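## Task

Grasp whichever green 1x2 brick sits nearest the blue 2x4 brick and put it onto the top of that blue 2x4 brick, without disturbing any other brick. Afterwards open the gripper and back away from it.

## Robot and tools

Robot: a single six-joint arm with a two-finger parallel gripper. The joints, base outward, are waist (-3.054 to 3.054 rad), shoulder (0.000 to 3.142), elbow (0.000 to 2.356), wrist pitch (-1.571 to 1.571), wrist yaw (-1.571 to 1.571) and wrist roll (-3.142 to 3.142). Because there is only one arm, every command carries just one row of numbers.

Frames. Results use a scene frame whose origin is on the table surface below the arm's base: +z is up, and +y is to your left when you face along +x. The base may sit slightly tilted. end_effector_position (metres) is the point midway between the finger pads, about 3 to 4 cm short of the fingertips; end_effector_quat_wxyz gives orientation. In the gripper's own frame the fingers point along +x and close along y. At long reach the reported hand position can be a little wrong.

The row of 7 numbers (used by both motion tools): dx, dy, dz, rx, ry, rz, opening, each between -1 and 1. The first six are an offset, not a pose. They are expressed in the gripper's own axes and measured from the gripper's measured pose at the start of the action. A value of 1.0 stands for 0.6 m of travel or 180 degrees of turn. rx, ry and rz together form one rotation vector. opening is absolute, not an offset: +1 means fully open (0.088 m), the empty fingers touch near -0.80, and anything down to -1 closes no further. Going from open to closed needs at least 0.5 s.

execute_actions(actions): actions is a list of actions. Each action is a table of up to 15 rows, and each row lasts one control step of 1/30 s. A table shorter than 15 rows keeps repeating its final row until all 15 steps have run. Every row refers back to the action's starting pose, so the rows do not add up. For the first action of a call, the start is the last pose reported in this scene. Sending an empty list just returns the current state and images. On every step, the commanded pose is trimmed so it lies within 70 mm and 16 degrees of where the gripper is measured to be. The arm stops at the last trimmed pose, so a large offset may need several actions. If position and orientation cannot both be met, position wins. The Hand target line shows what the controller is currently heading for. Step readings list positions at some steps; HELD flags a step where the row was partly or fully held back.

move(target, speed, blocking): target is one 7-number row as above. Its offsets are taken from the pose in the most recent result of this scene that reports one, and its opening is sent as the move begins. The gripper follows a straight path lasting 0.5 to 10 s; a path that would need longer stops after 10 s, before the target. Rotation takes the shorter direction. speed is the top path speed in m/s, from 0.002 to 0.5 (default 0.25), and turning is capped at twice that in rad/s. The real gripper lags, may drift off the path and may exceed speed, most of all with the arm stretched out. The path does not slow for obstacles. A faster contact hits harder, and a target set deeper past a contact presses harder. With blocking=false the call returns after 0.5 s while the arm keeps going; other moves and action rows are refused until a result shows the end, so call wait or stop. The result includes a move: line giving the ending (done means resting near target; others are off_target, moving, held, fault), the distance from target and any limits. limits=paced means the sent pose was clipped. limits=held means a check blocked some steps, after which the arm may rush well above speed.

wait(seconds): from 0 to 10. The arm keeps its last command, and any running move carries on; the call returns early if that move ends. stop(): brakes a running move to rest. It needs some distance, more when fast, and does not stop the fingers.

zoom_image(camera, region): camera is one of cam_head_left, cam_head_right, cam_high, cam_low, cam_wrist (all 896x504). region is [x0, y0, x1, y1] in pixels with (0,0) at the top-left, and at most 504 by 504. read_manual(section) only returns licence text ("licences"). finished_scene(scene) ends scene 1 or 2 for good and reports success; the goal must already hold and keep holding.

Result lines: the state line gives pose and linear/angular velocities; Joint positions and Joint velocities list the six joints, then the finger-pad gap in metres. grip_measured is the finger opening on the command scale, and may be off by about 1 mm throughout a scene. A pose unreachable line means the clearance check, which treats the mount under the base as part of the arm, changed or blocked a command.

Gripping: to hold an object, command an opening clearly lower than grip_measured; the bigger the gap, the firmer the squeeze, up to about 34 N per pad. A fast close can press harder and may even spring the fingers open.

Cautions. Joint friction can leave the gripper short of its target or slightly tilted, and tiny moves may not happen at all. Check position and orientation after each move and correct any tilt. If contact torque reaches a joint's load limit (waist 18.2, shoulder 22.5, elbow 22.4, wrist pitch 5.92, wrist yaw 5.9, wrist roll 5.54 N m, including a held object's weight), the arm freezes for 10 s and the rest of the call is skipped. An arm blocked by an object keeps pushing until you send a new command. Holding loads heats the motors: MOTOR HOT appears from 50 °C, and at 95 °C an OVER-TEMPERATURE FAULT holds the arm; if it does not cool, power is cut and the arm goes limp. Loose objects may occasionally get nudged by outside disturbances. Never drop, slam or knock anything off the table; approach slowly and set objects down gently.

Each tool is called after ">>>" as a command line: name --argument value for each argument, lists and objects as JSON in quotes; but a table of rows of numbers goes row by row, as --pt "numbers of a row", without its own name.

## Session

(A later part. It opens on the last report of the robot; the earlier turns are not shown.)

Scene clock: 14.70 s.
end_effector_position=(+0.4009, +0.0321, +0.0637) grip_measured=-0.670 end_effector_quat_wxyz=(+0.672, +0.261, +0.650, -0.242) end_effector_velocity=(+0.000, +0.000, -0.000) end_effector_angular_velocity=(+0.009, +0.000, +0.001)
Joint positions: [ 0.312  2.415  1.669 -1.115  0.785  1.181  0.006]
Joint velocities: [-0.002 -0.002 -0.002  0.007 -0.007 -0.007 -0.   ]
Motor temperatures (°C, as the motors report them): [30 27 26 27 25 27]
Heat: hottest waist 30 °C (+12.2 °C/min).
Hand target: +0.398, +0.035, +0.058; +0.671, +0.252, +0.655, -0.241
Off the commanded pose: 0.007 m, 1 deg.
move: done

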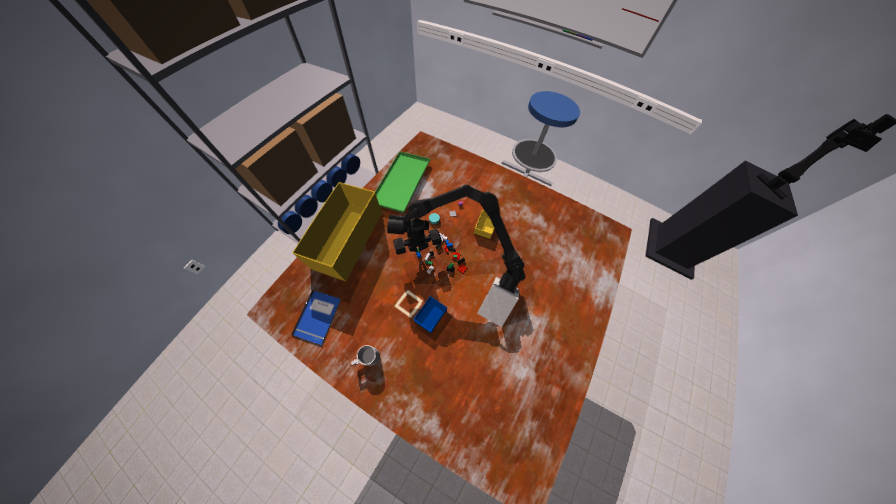

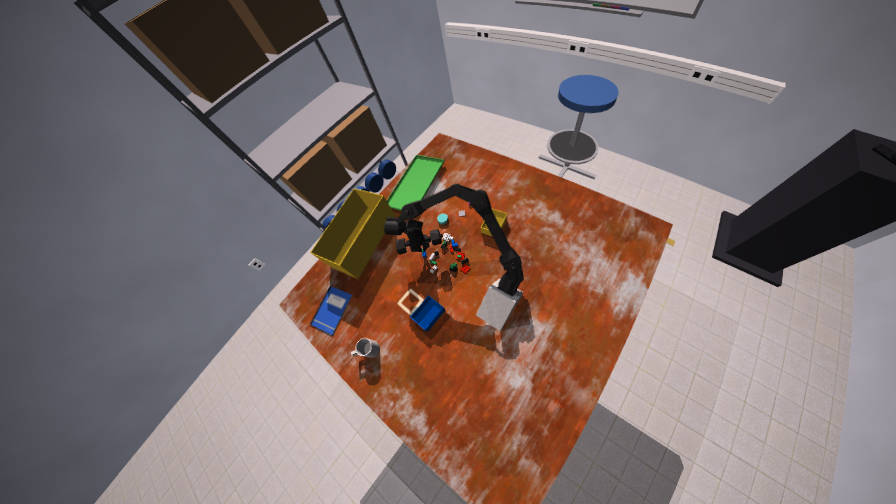

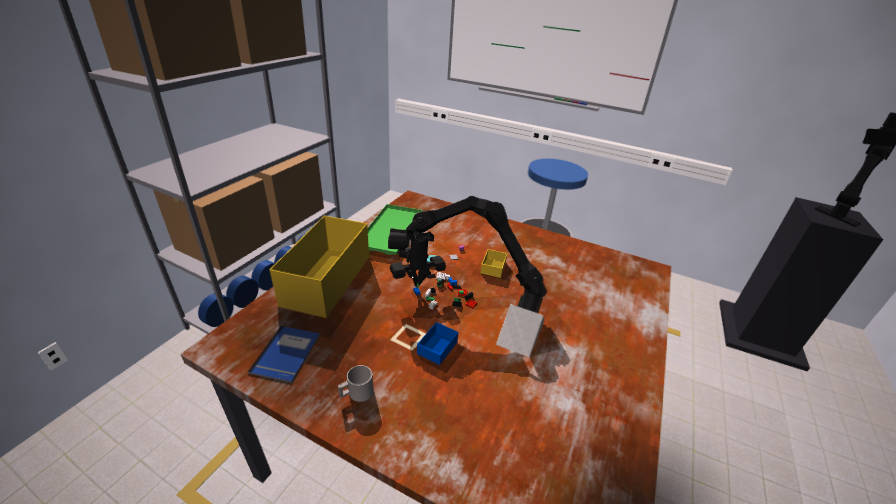

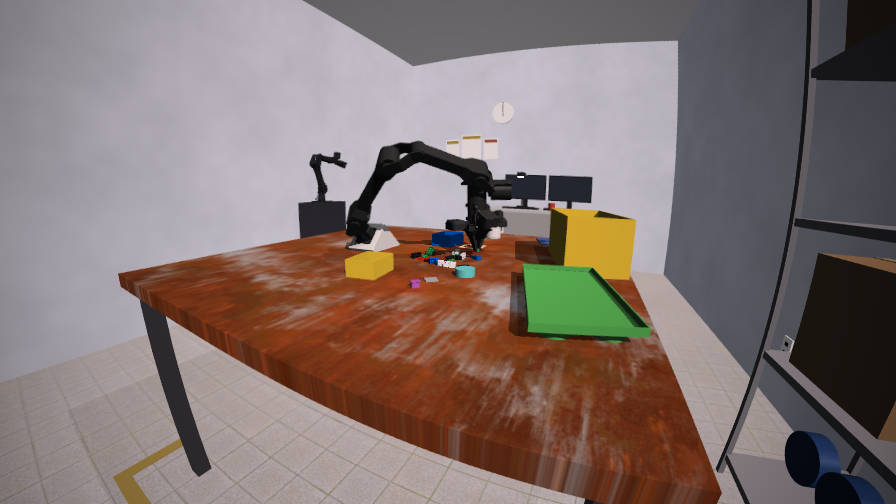

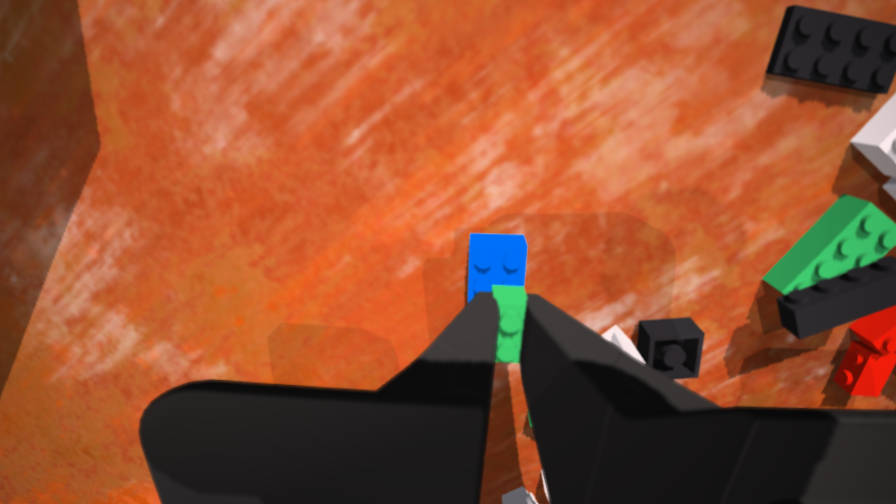

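>>> move --target '[0.028,0.002,-0.012,0,0.004,-0.005,-0.76]' --speed 0.04

>>> zoom_image --camera "cam_wrist" --region '[350, 150, 650, 400]'

>>> zoom_image --camera "cam_low" --region '[430, 220, 520, 280]'

Scene clock: 24.27 s.
end_effector_position=(+0.4002, +0.0351, +0.0531) grip_measured=-0.670 end_effector_quat_wxyz=(+0.668, +0.266, +0.650, -0.246) end_effector_velocity=(-0.002, +0.002, +0.002) end_effector_angular_velocity=(+0.019, +0.009, +0.012)
Joint positions: [ 0.299  2.425  1.646 -1.074  0.785  1.18   0.006]
Joint velocities: [ 0.002 -0.002  0.002 -0.007 -0.022 -0.007 -0.001]
Motor temperatures (°C, as the motors report them): [33 27 26 27 25 27]
Heat: hottest waist 33 °C (+14.8 °C/min).
Hand target: +0.397, +0.038, +0.047; +0.666, +0.258, +0.656, -0.245
Off the commanded pose: 0.008 m, 1 deg.
move: done

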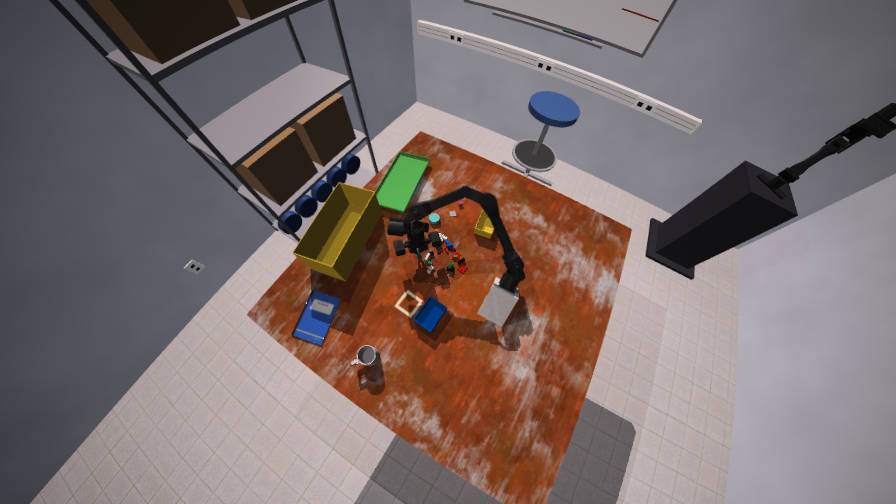

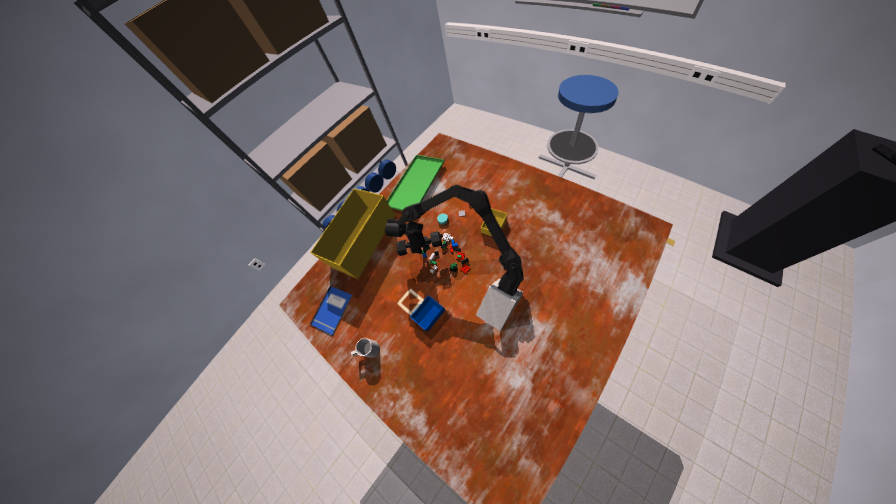

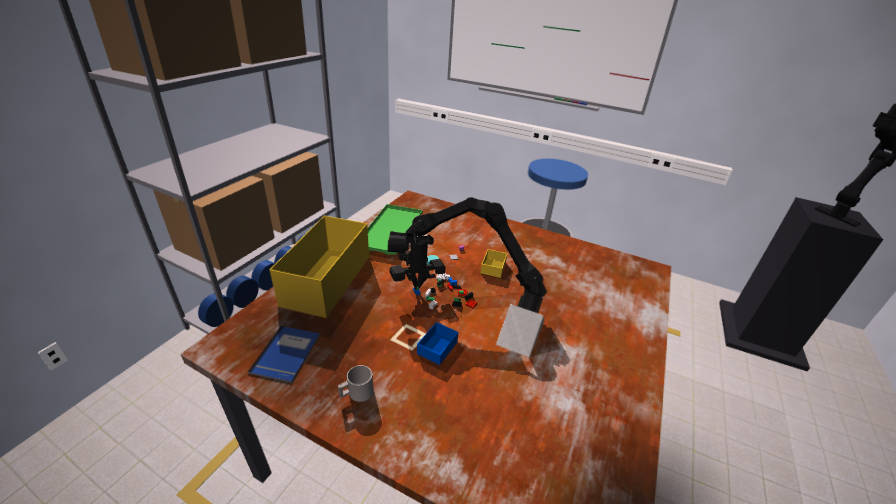

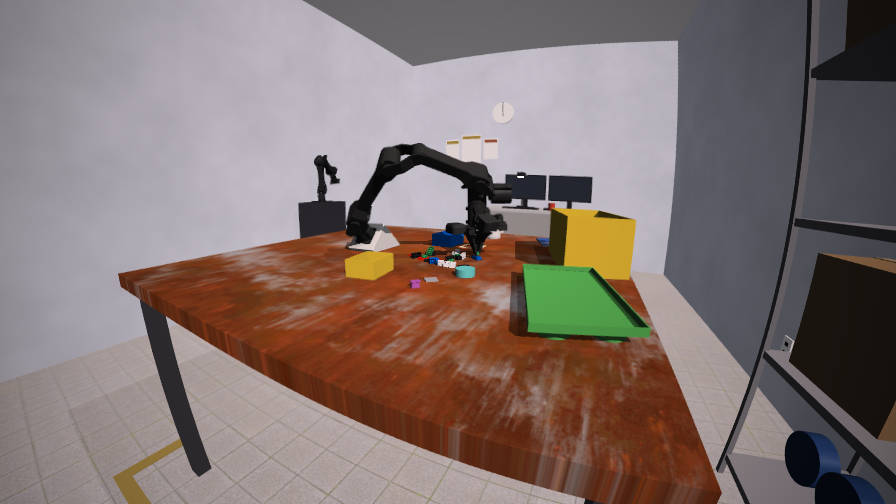

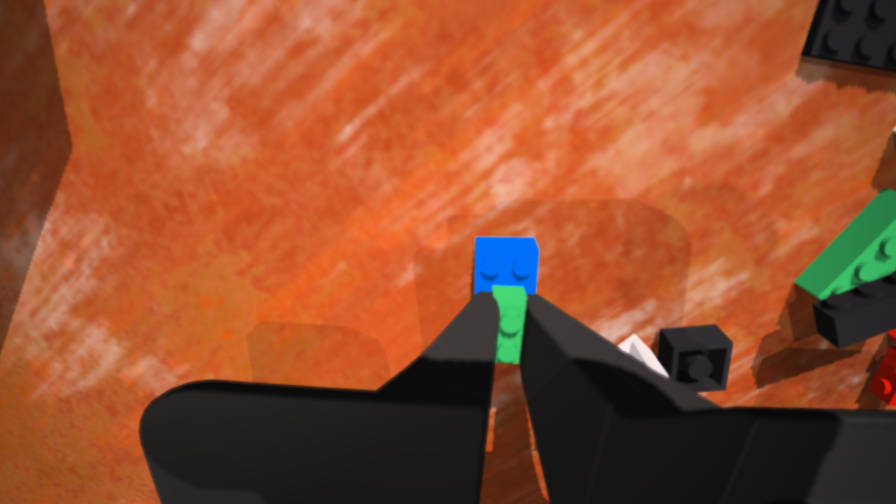

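Region (350, 150, 650, 400) of cam_wrist's 896x504 image, scaled by 1.680, with more detail than that image has.

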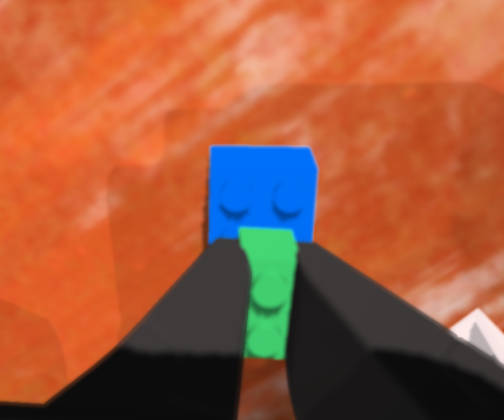

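Region (430, 220, 520, 280) of cam_low's 896x504 image, scaled by 5.600, with more detail than that image has.

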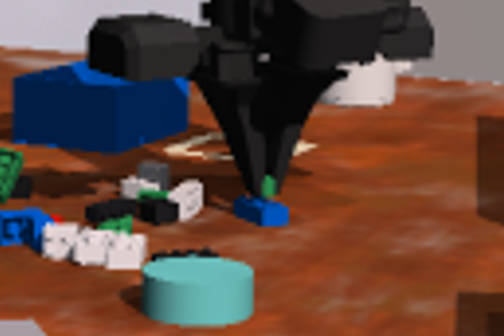

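>>> move --target '[0.015,0,-0.007,0,0,0,-0.76]' --speed 0.02

>>> zoom_image --camera "cam_wrist" --region '[350, 150, 650, 400]'

>>> zoom_image --camera "cam_low" --region '[450, 235, 505, 270]'

Scene clock: 25.07 s.
end_effector_position=(+0.4000, +0.0390, +0.0488) grip_measured=-0.670 end_effector_quat_wxyz=(+0.670, +0.271, +0.646, -0.245) end_effector_velocity=(+0.000, +0.002, +0.001) end_effector_angular_velocity=(+0.009, -0.003, -0.011)
Joint positions: [ 0.297  2.425  1.623 -1.034  0.785  1.173  0.006]
Joint velocities: [ 0.002 -0.002 -0.002  0.007 -0.007  0.007 -0.   ]
Motor temperatures (°C, as the motors report them): [33 28 26 27 25 27]
Heat: hottest waist 33 °C (+14.4 °C/min).
Hand target: +0.397, +0.038, +0.044; +0.668, +0.266, +0.650, -0.246
Off the commanded pose: 0.005 m, 1 deg.
move: done

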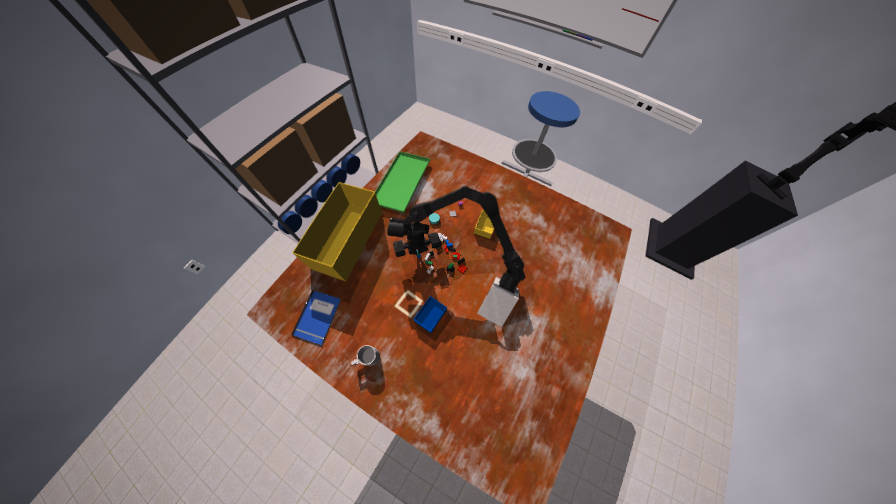

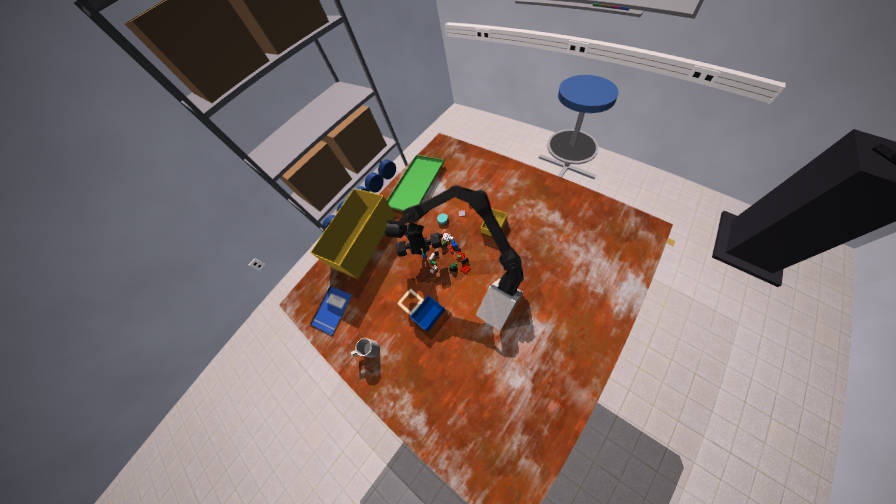

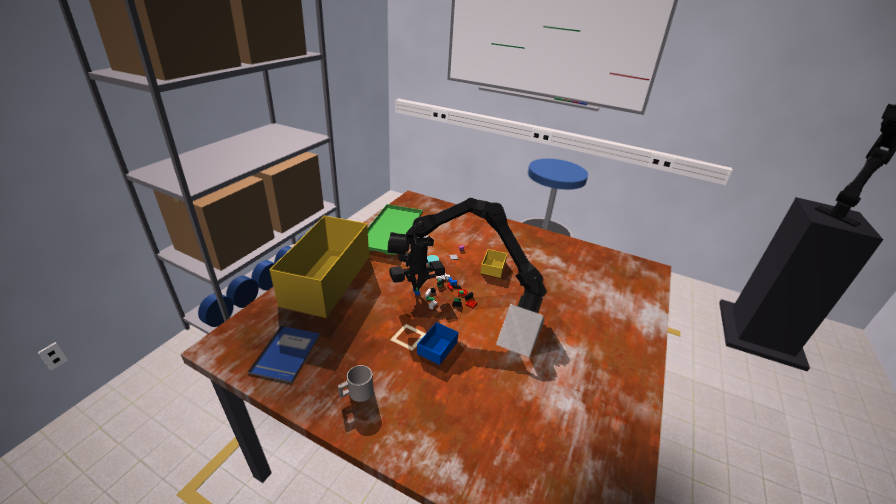

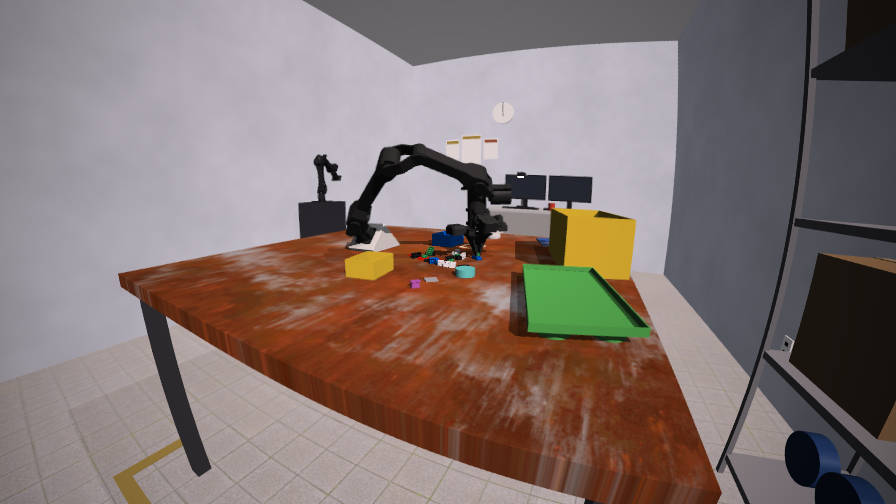

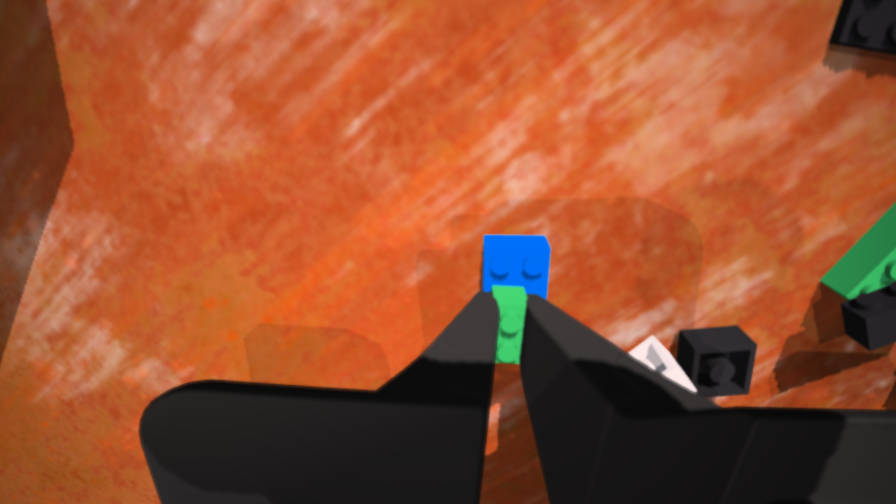

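Region (350, 150, 650, 400) of cam_wrist's 896x504 image, scaled by 1.680, with more detail than that image has.

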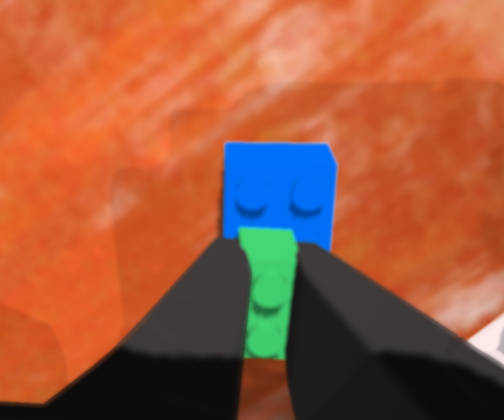

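Region (450, 235, 505, 270) of cam_low's 896x504 image, scaled by 9.164, with more detail than that image has; it fills the top 321 rows of this view, and the rest is white.

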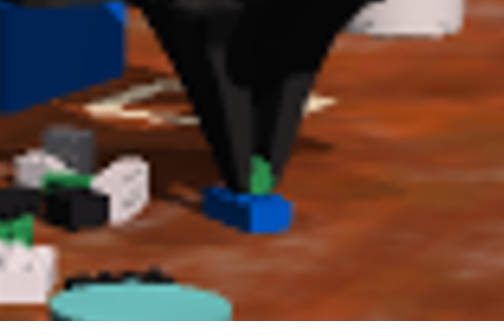

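Contact made. Release.

>>> execute_actions --actions '[[[0,0,0,0,0,0,-0.66],[0,0,0,0,0,0,-0.62],[0,0,0,0,0,0,-0.58],[0,0,0,0,0,0,-0.54],[0,0,0,0,0,0,-0.5],[0,0,0,0,0,0,-0.45]]]'

>>> move --target '[-0.15,0,0,0,0,0,-0.45]' --speed 0.12

>>> zoom_image --camera "cam_wrist" --region '[300, 100, 700, 400]'

Scene clock: 25.63 s.
end_effector_position=(+0.3998, +0.0398, +0.0495) grip_measured=-0.454 end_effector_quat_wxyz=(+0.671, +0.270, +0.646, -0.244) end_effector_velocity=(-0.002, -0.002, -0.002) end_effector_angular_velocity=(+0.004, +0.013, +0.008)
Joint positions: [ 0.3    2.425  1.622 -1.034  0.785  1.173  0.017]
Joint velocities: [-0.007 -0.002 -0.002 -0.007 -0.007 -0.007  0.002]
Motor temperatures (°C, as the motors report them): [33 28 26 27 25 27]
Heat: hottest waist 33 °C (+14.0 °C/min).
Hand target: +0.400, +0.039, +0.049; +0.670, +0.271, +0.647, -0.245
Off the commanded pose: 0.001 m, 0 deg.
Step readings (end_effector_position):
0: (+0.3999, +0.0391, +0.0487)
1: (+0.3999, +0.0391, +0.0487)
2: (+0.3999, +0.0392, +0.0489)
4: (+0.3999, +0.0395, +0.0492)
8: (+0.3998, +0.0398, +0.0495)
15: end_effector_position above

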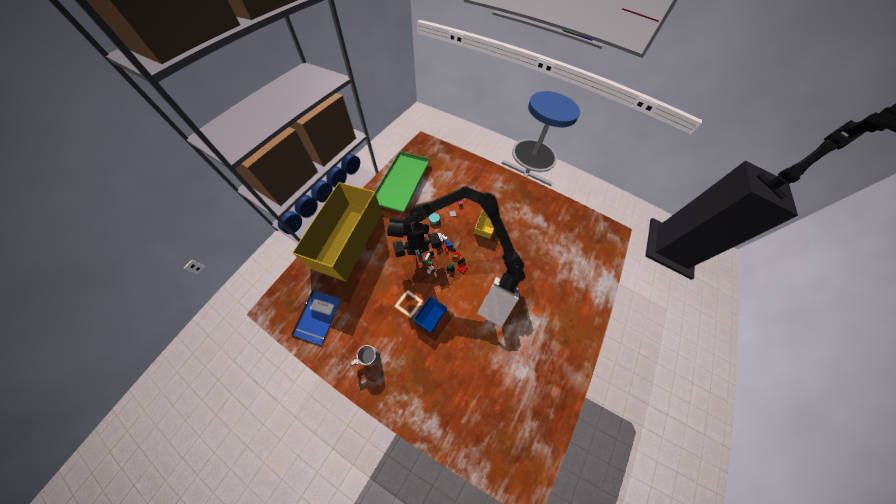

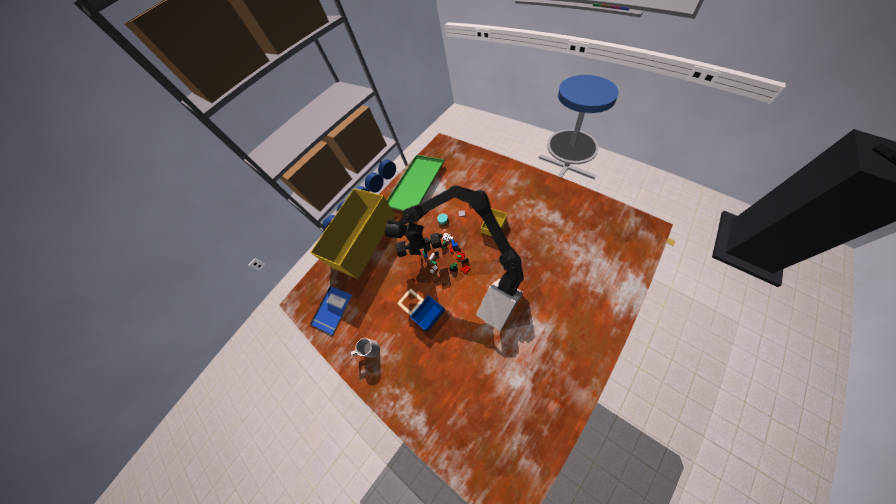

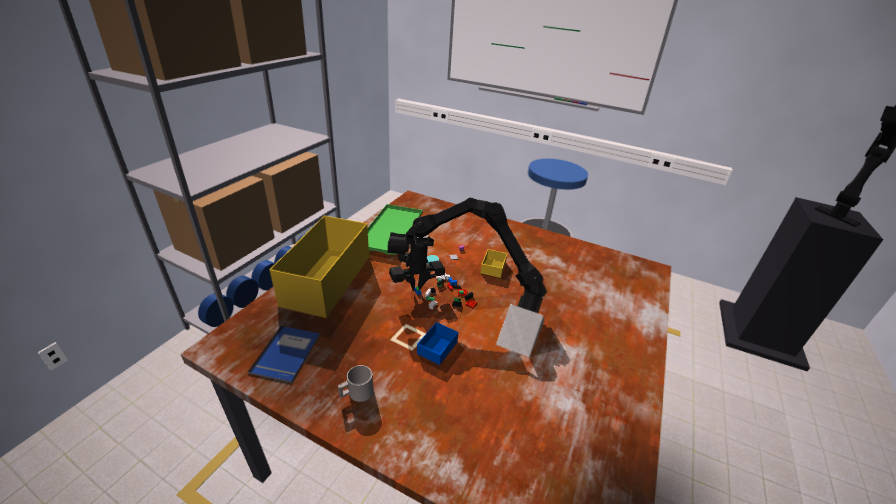

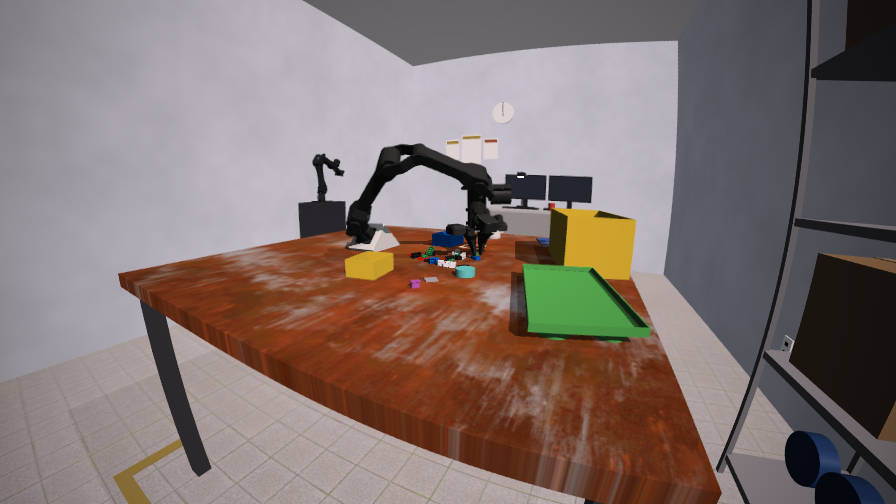

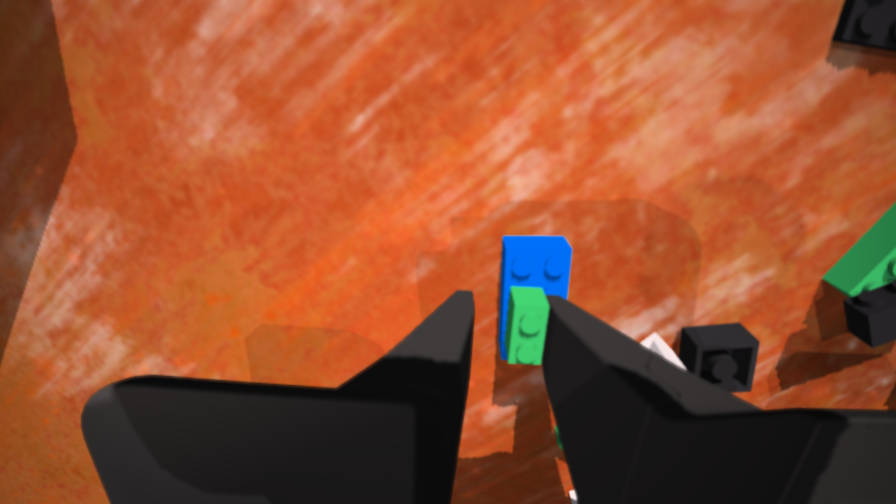

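Scene clock: 26.80 s.
end_effector_position=(+0.3955, +0.0354, +0.1410) grip_measured=-0.450 end_effector_quat_wxyz=(+0.674, +0.271, +0.644, -0.243) end_effector_velocity=(+0.001, -0.002, +0.002) end_effector_angular_velocity=(+0.010, +0.002, -0.013)
Joint positions: [ 0.447  2.425  1.89  -1.427  0.741  1.357  0.017]
Joint velocities: [-0.002 -0.002  0.012 -0.007 -0.007  0.007 -0.   ]
Motor temperatures (°C, as the motors report them): [33 28 26 27 25 27]
Heat: hottest waist 33 °C (+13.4 °C/min).
Hand target: +0.396, +0.037, +0.140; +0.671, +0.271, +0.645, -0.244
Off the commanded pose: 0.003 m, 0 deg.
move: done

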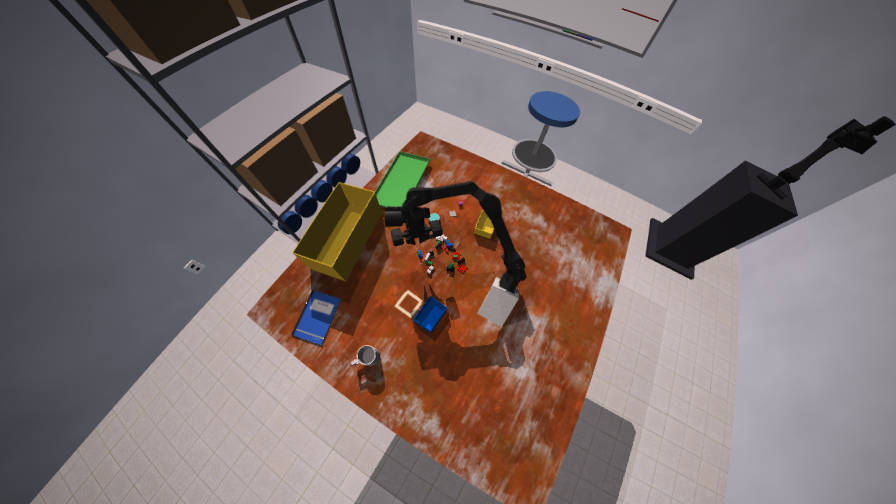

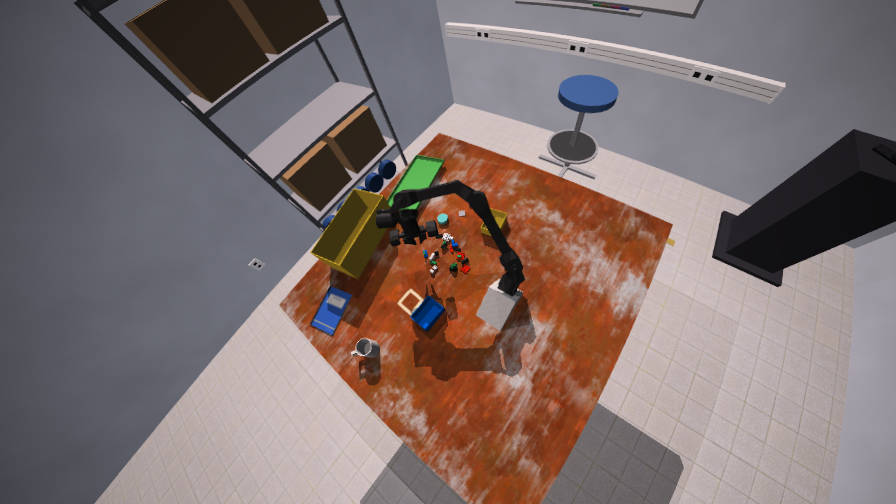

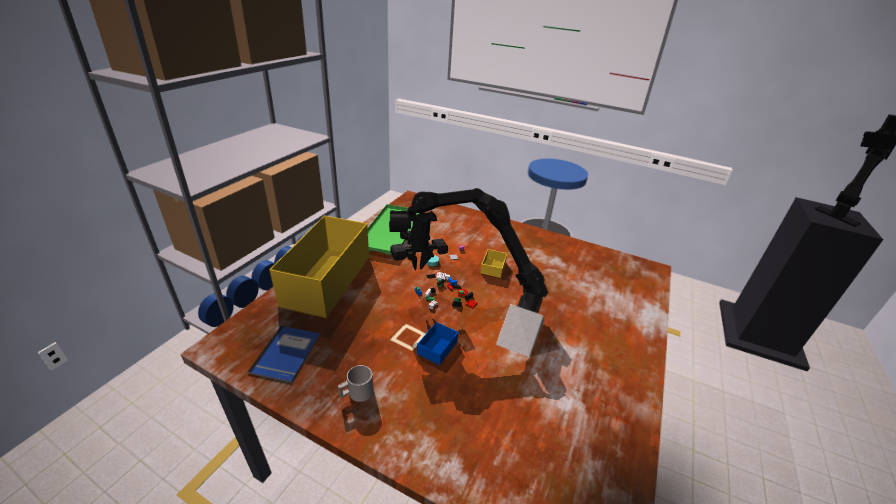

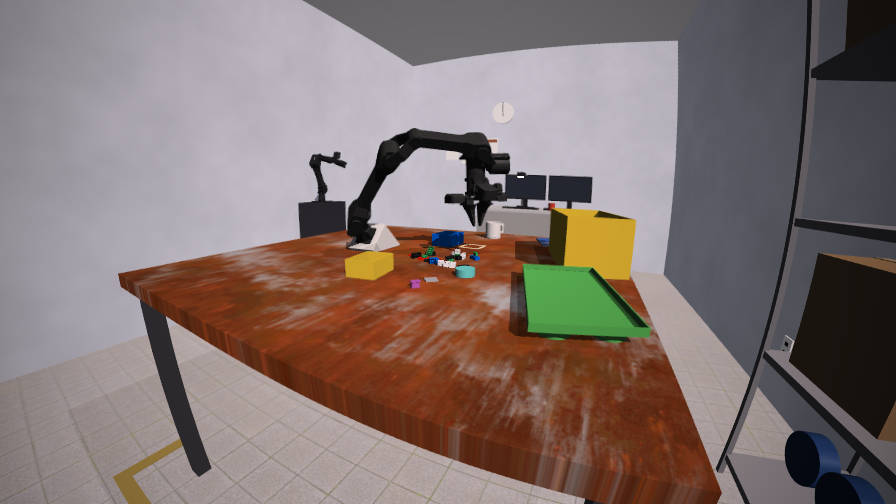

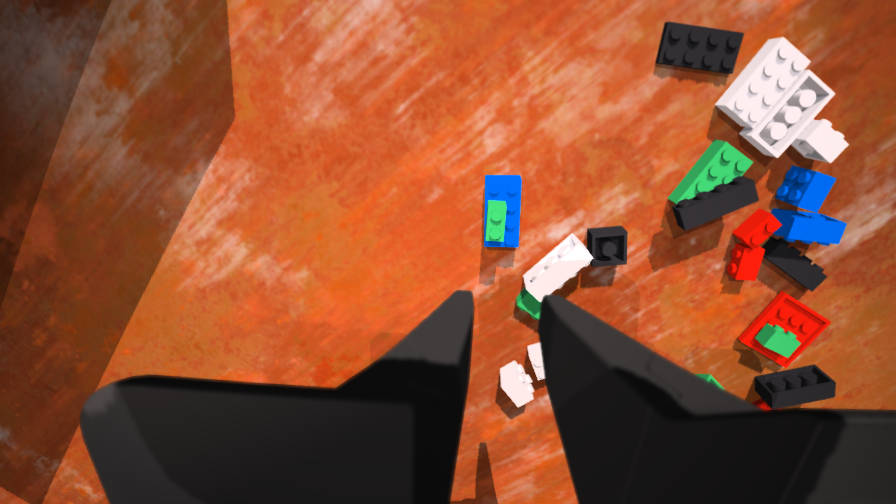

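Region (300, 100, 700, 400) of cam_wrist's 896x504 image, scaled by 1.260, with more detail than that image has; it fills the top 378 rows of this view, and the rest is white.

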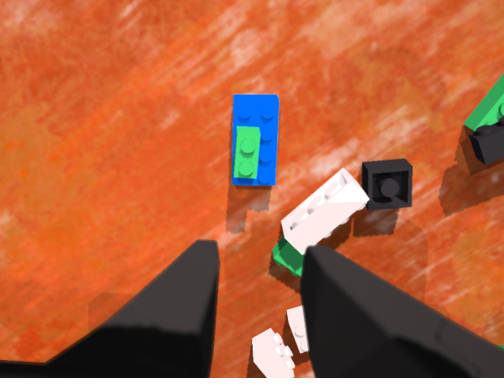

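>>> finished_scene --scene 1

The scene is finished: the task was done.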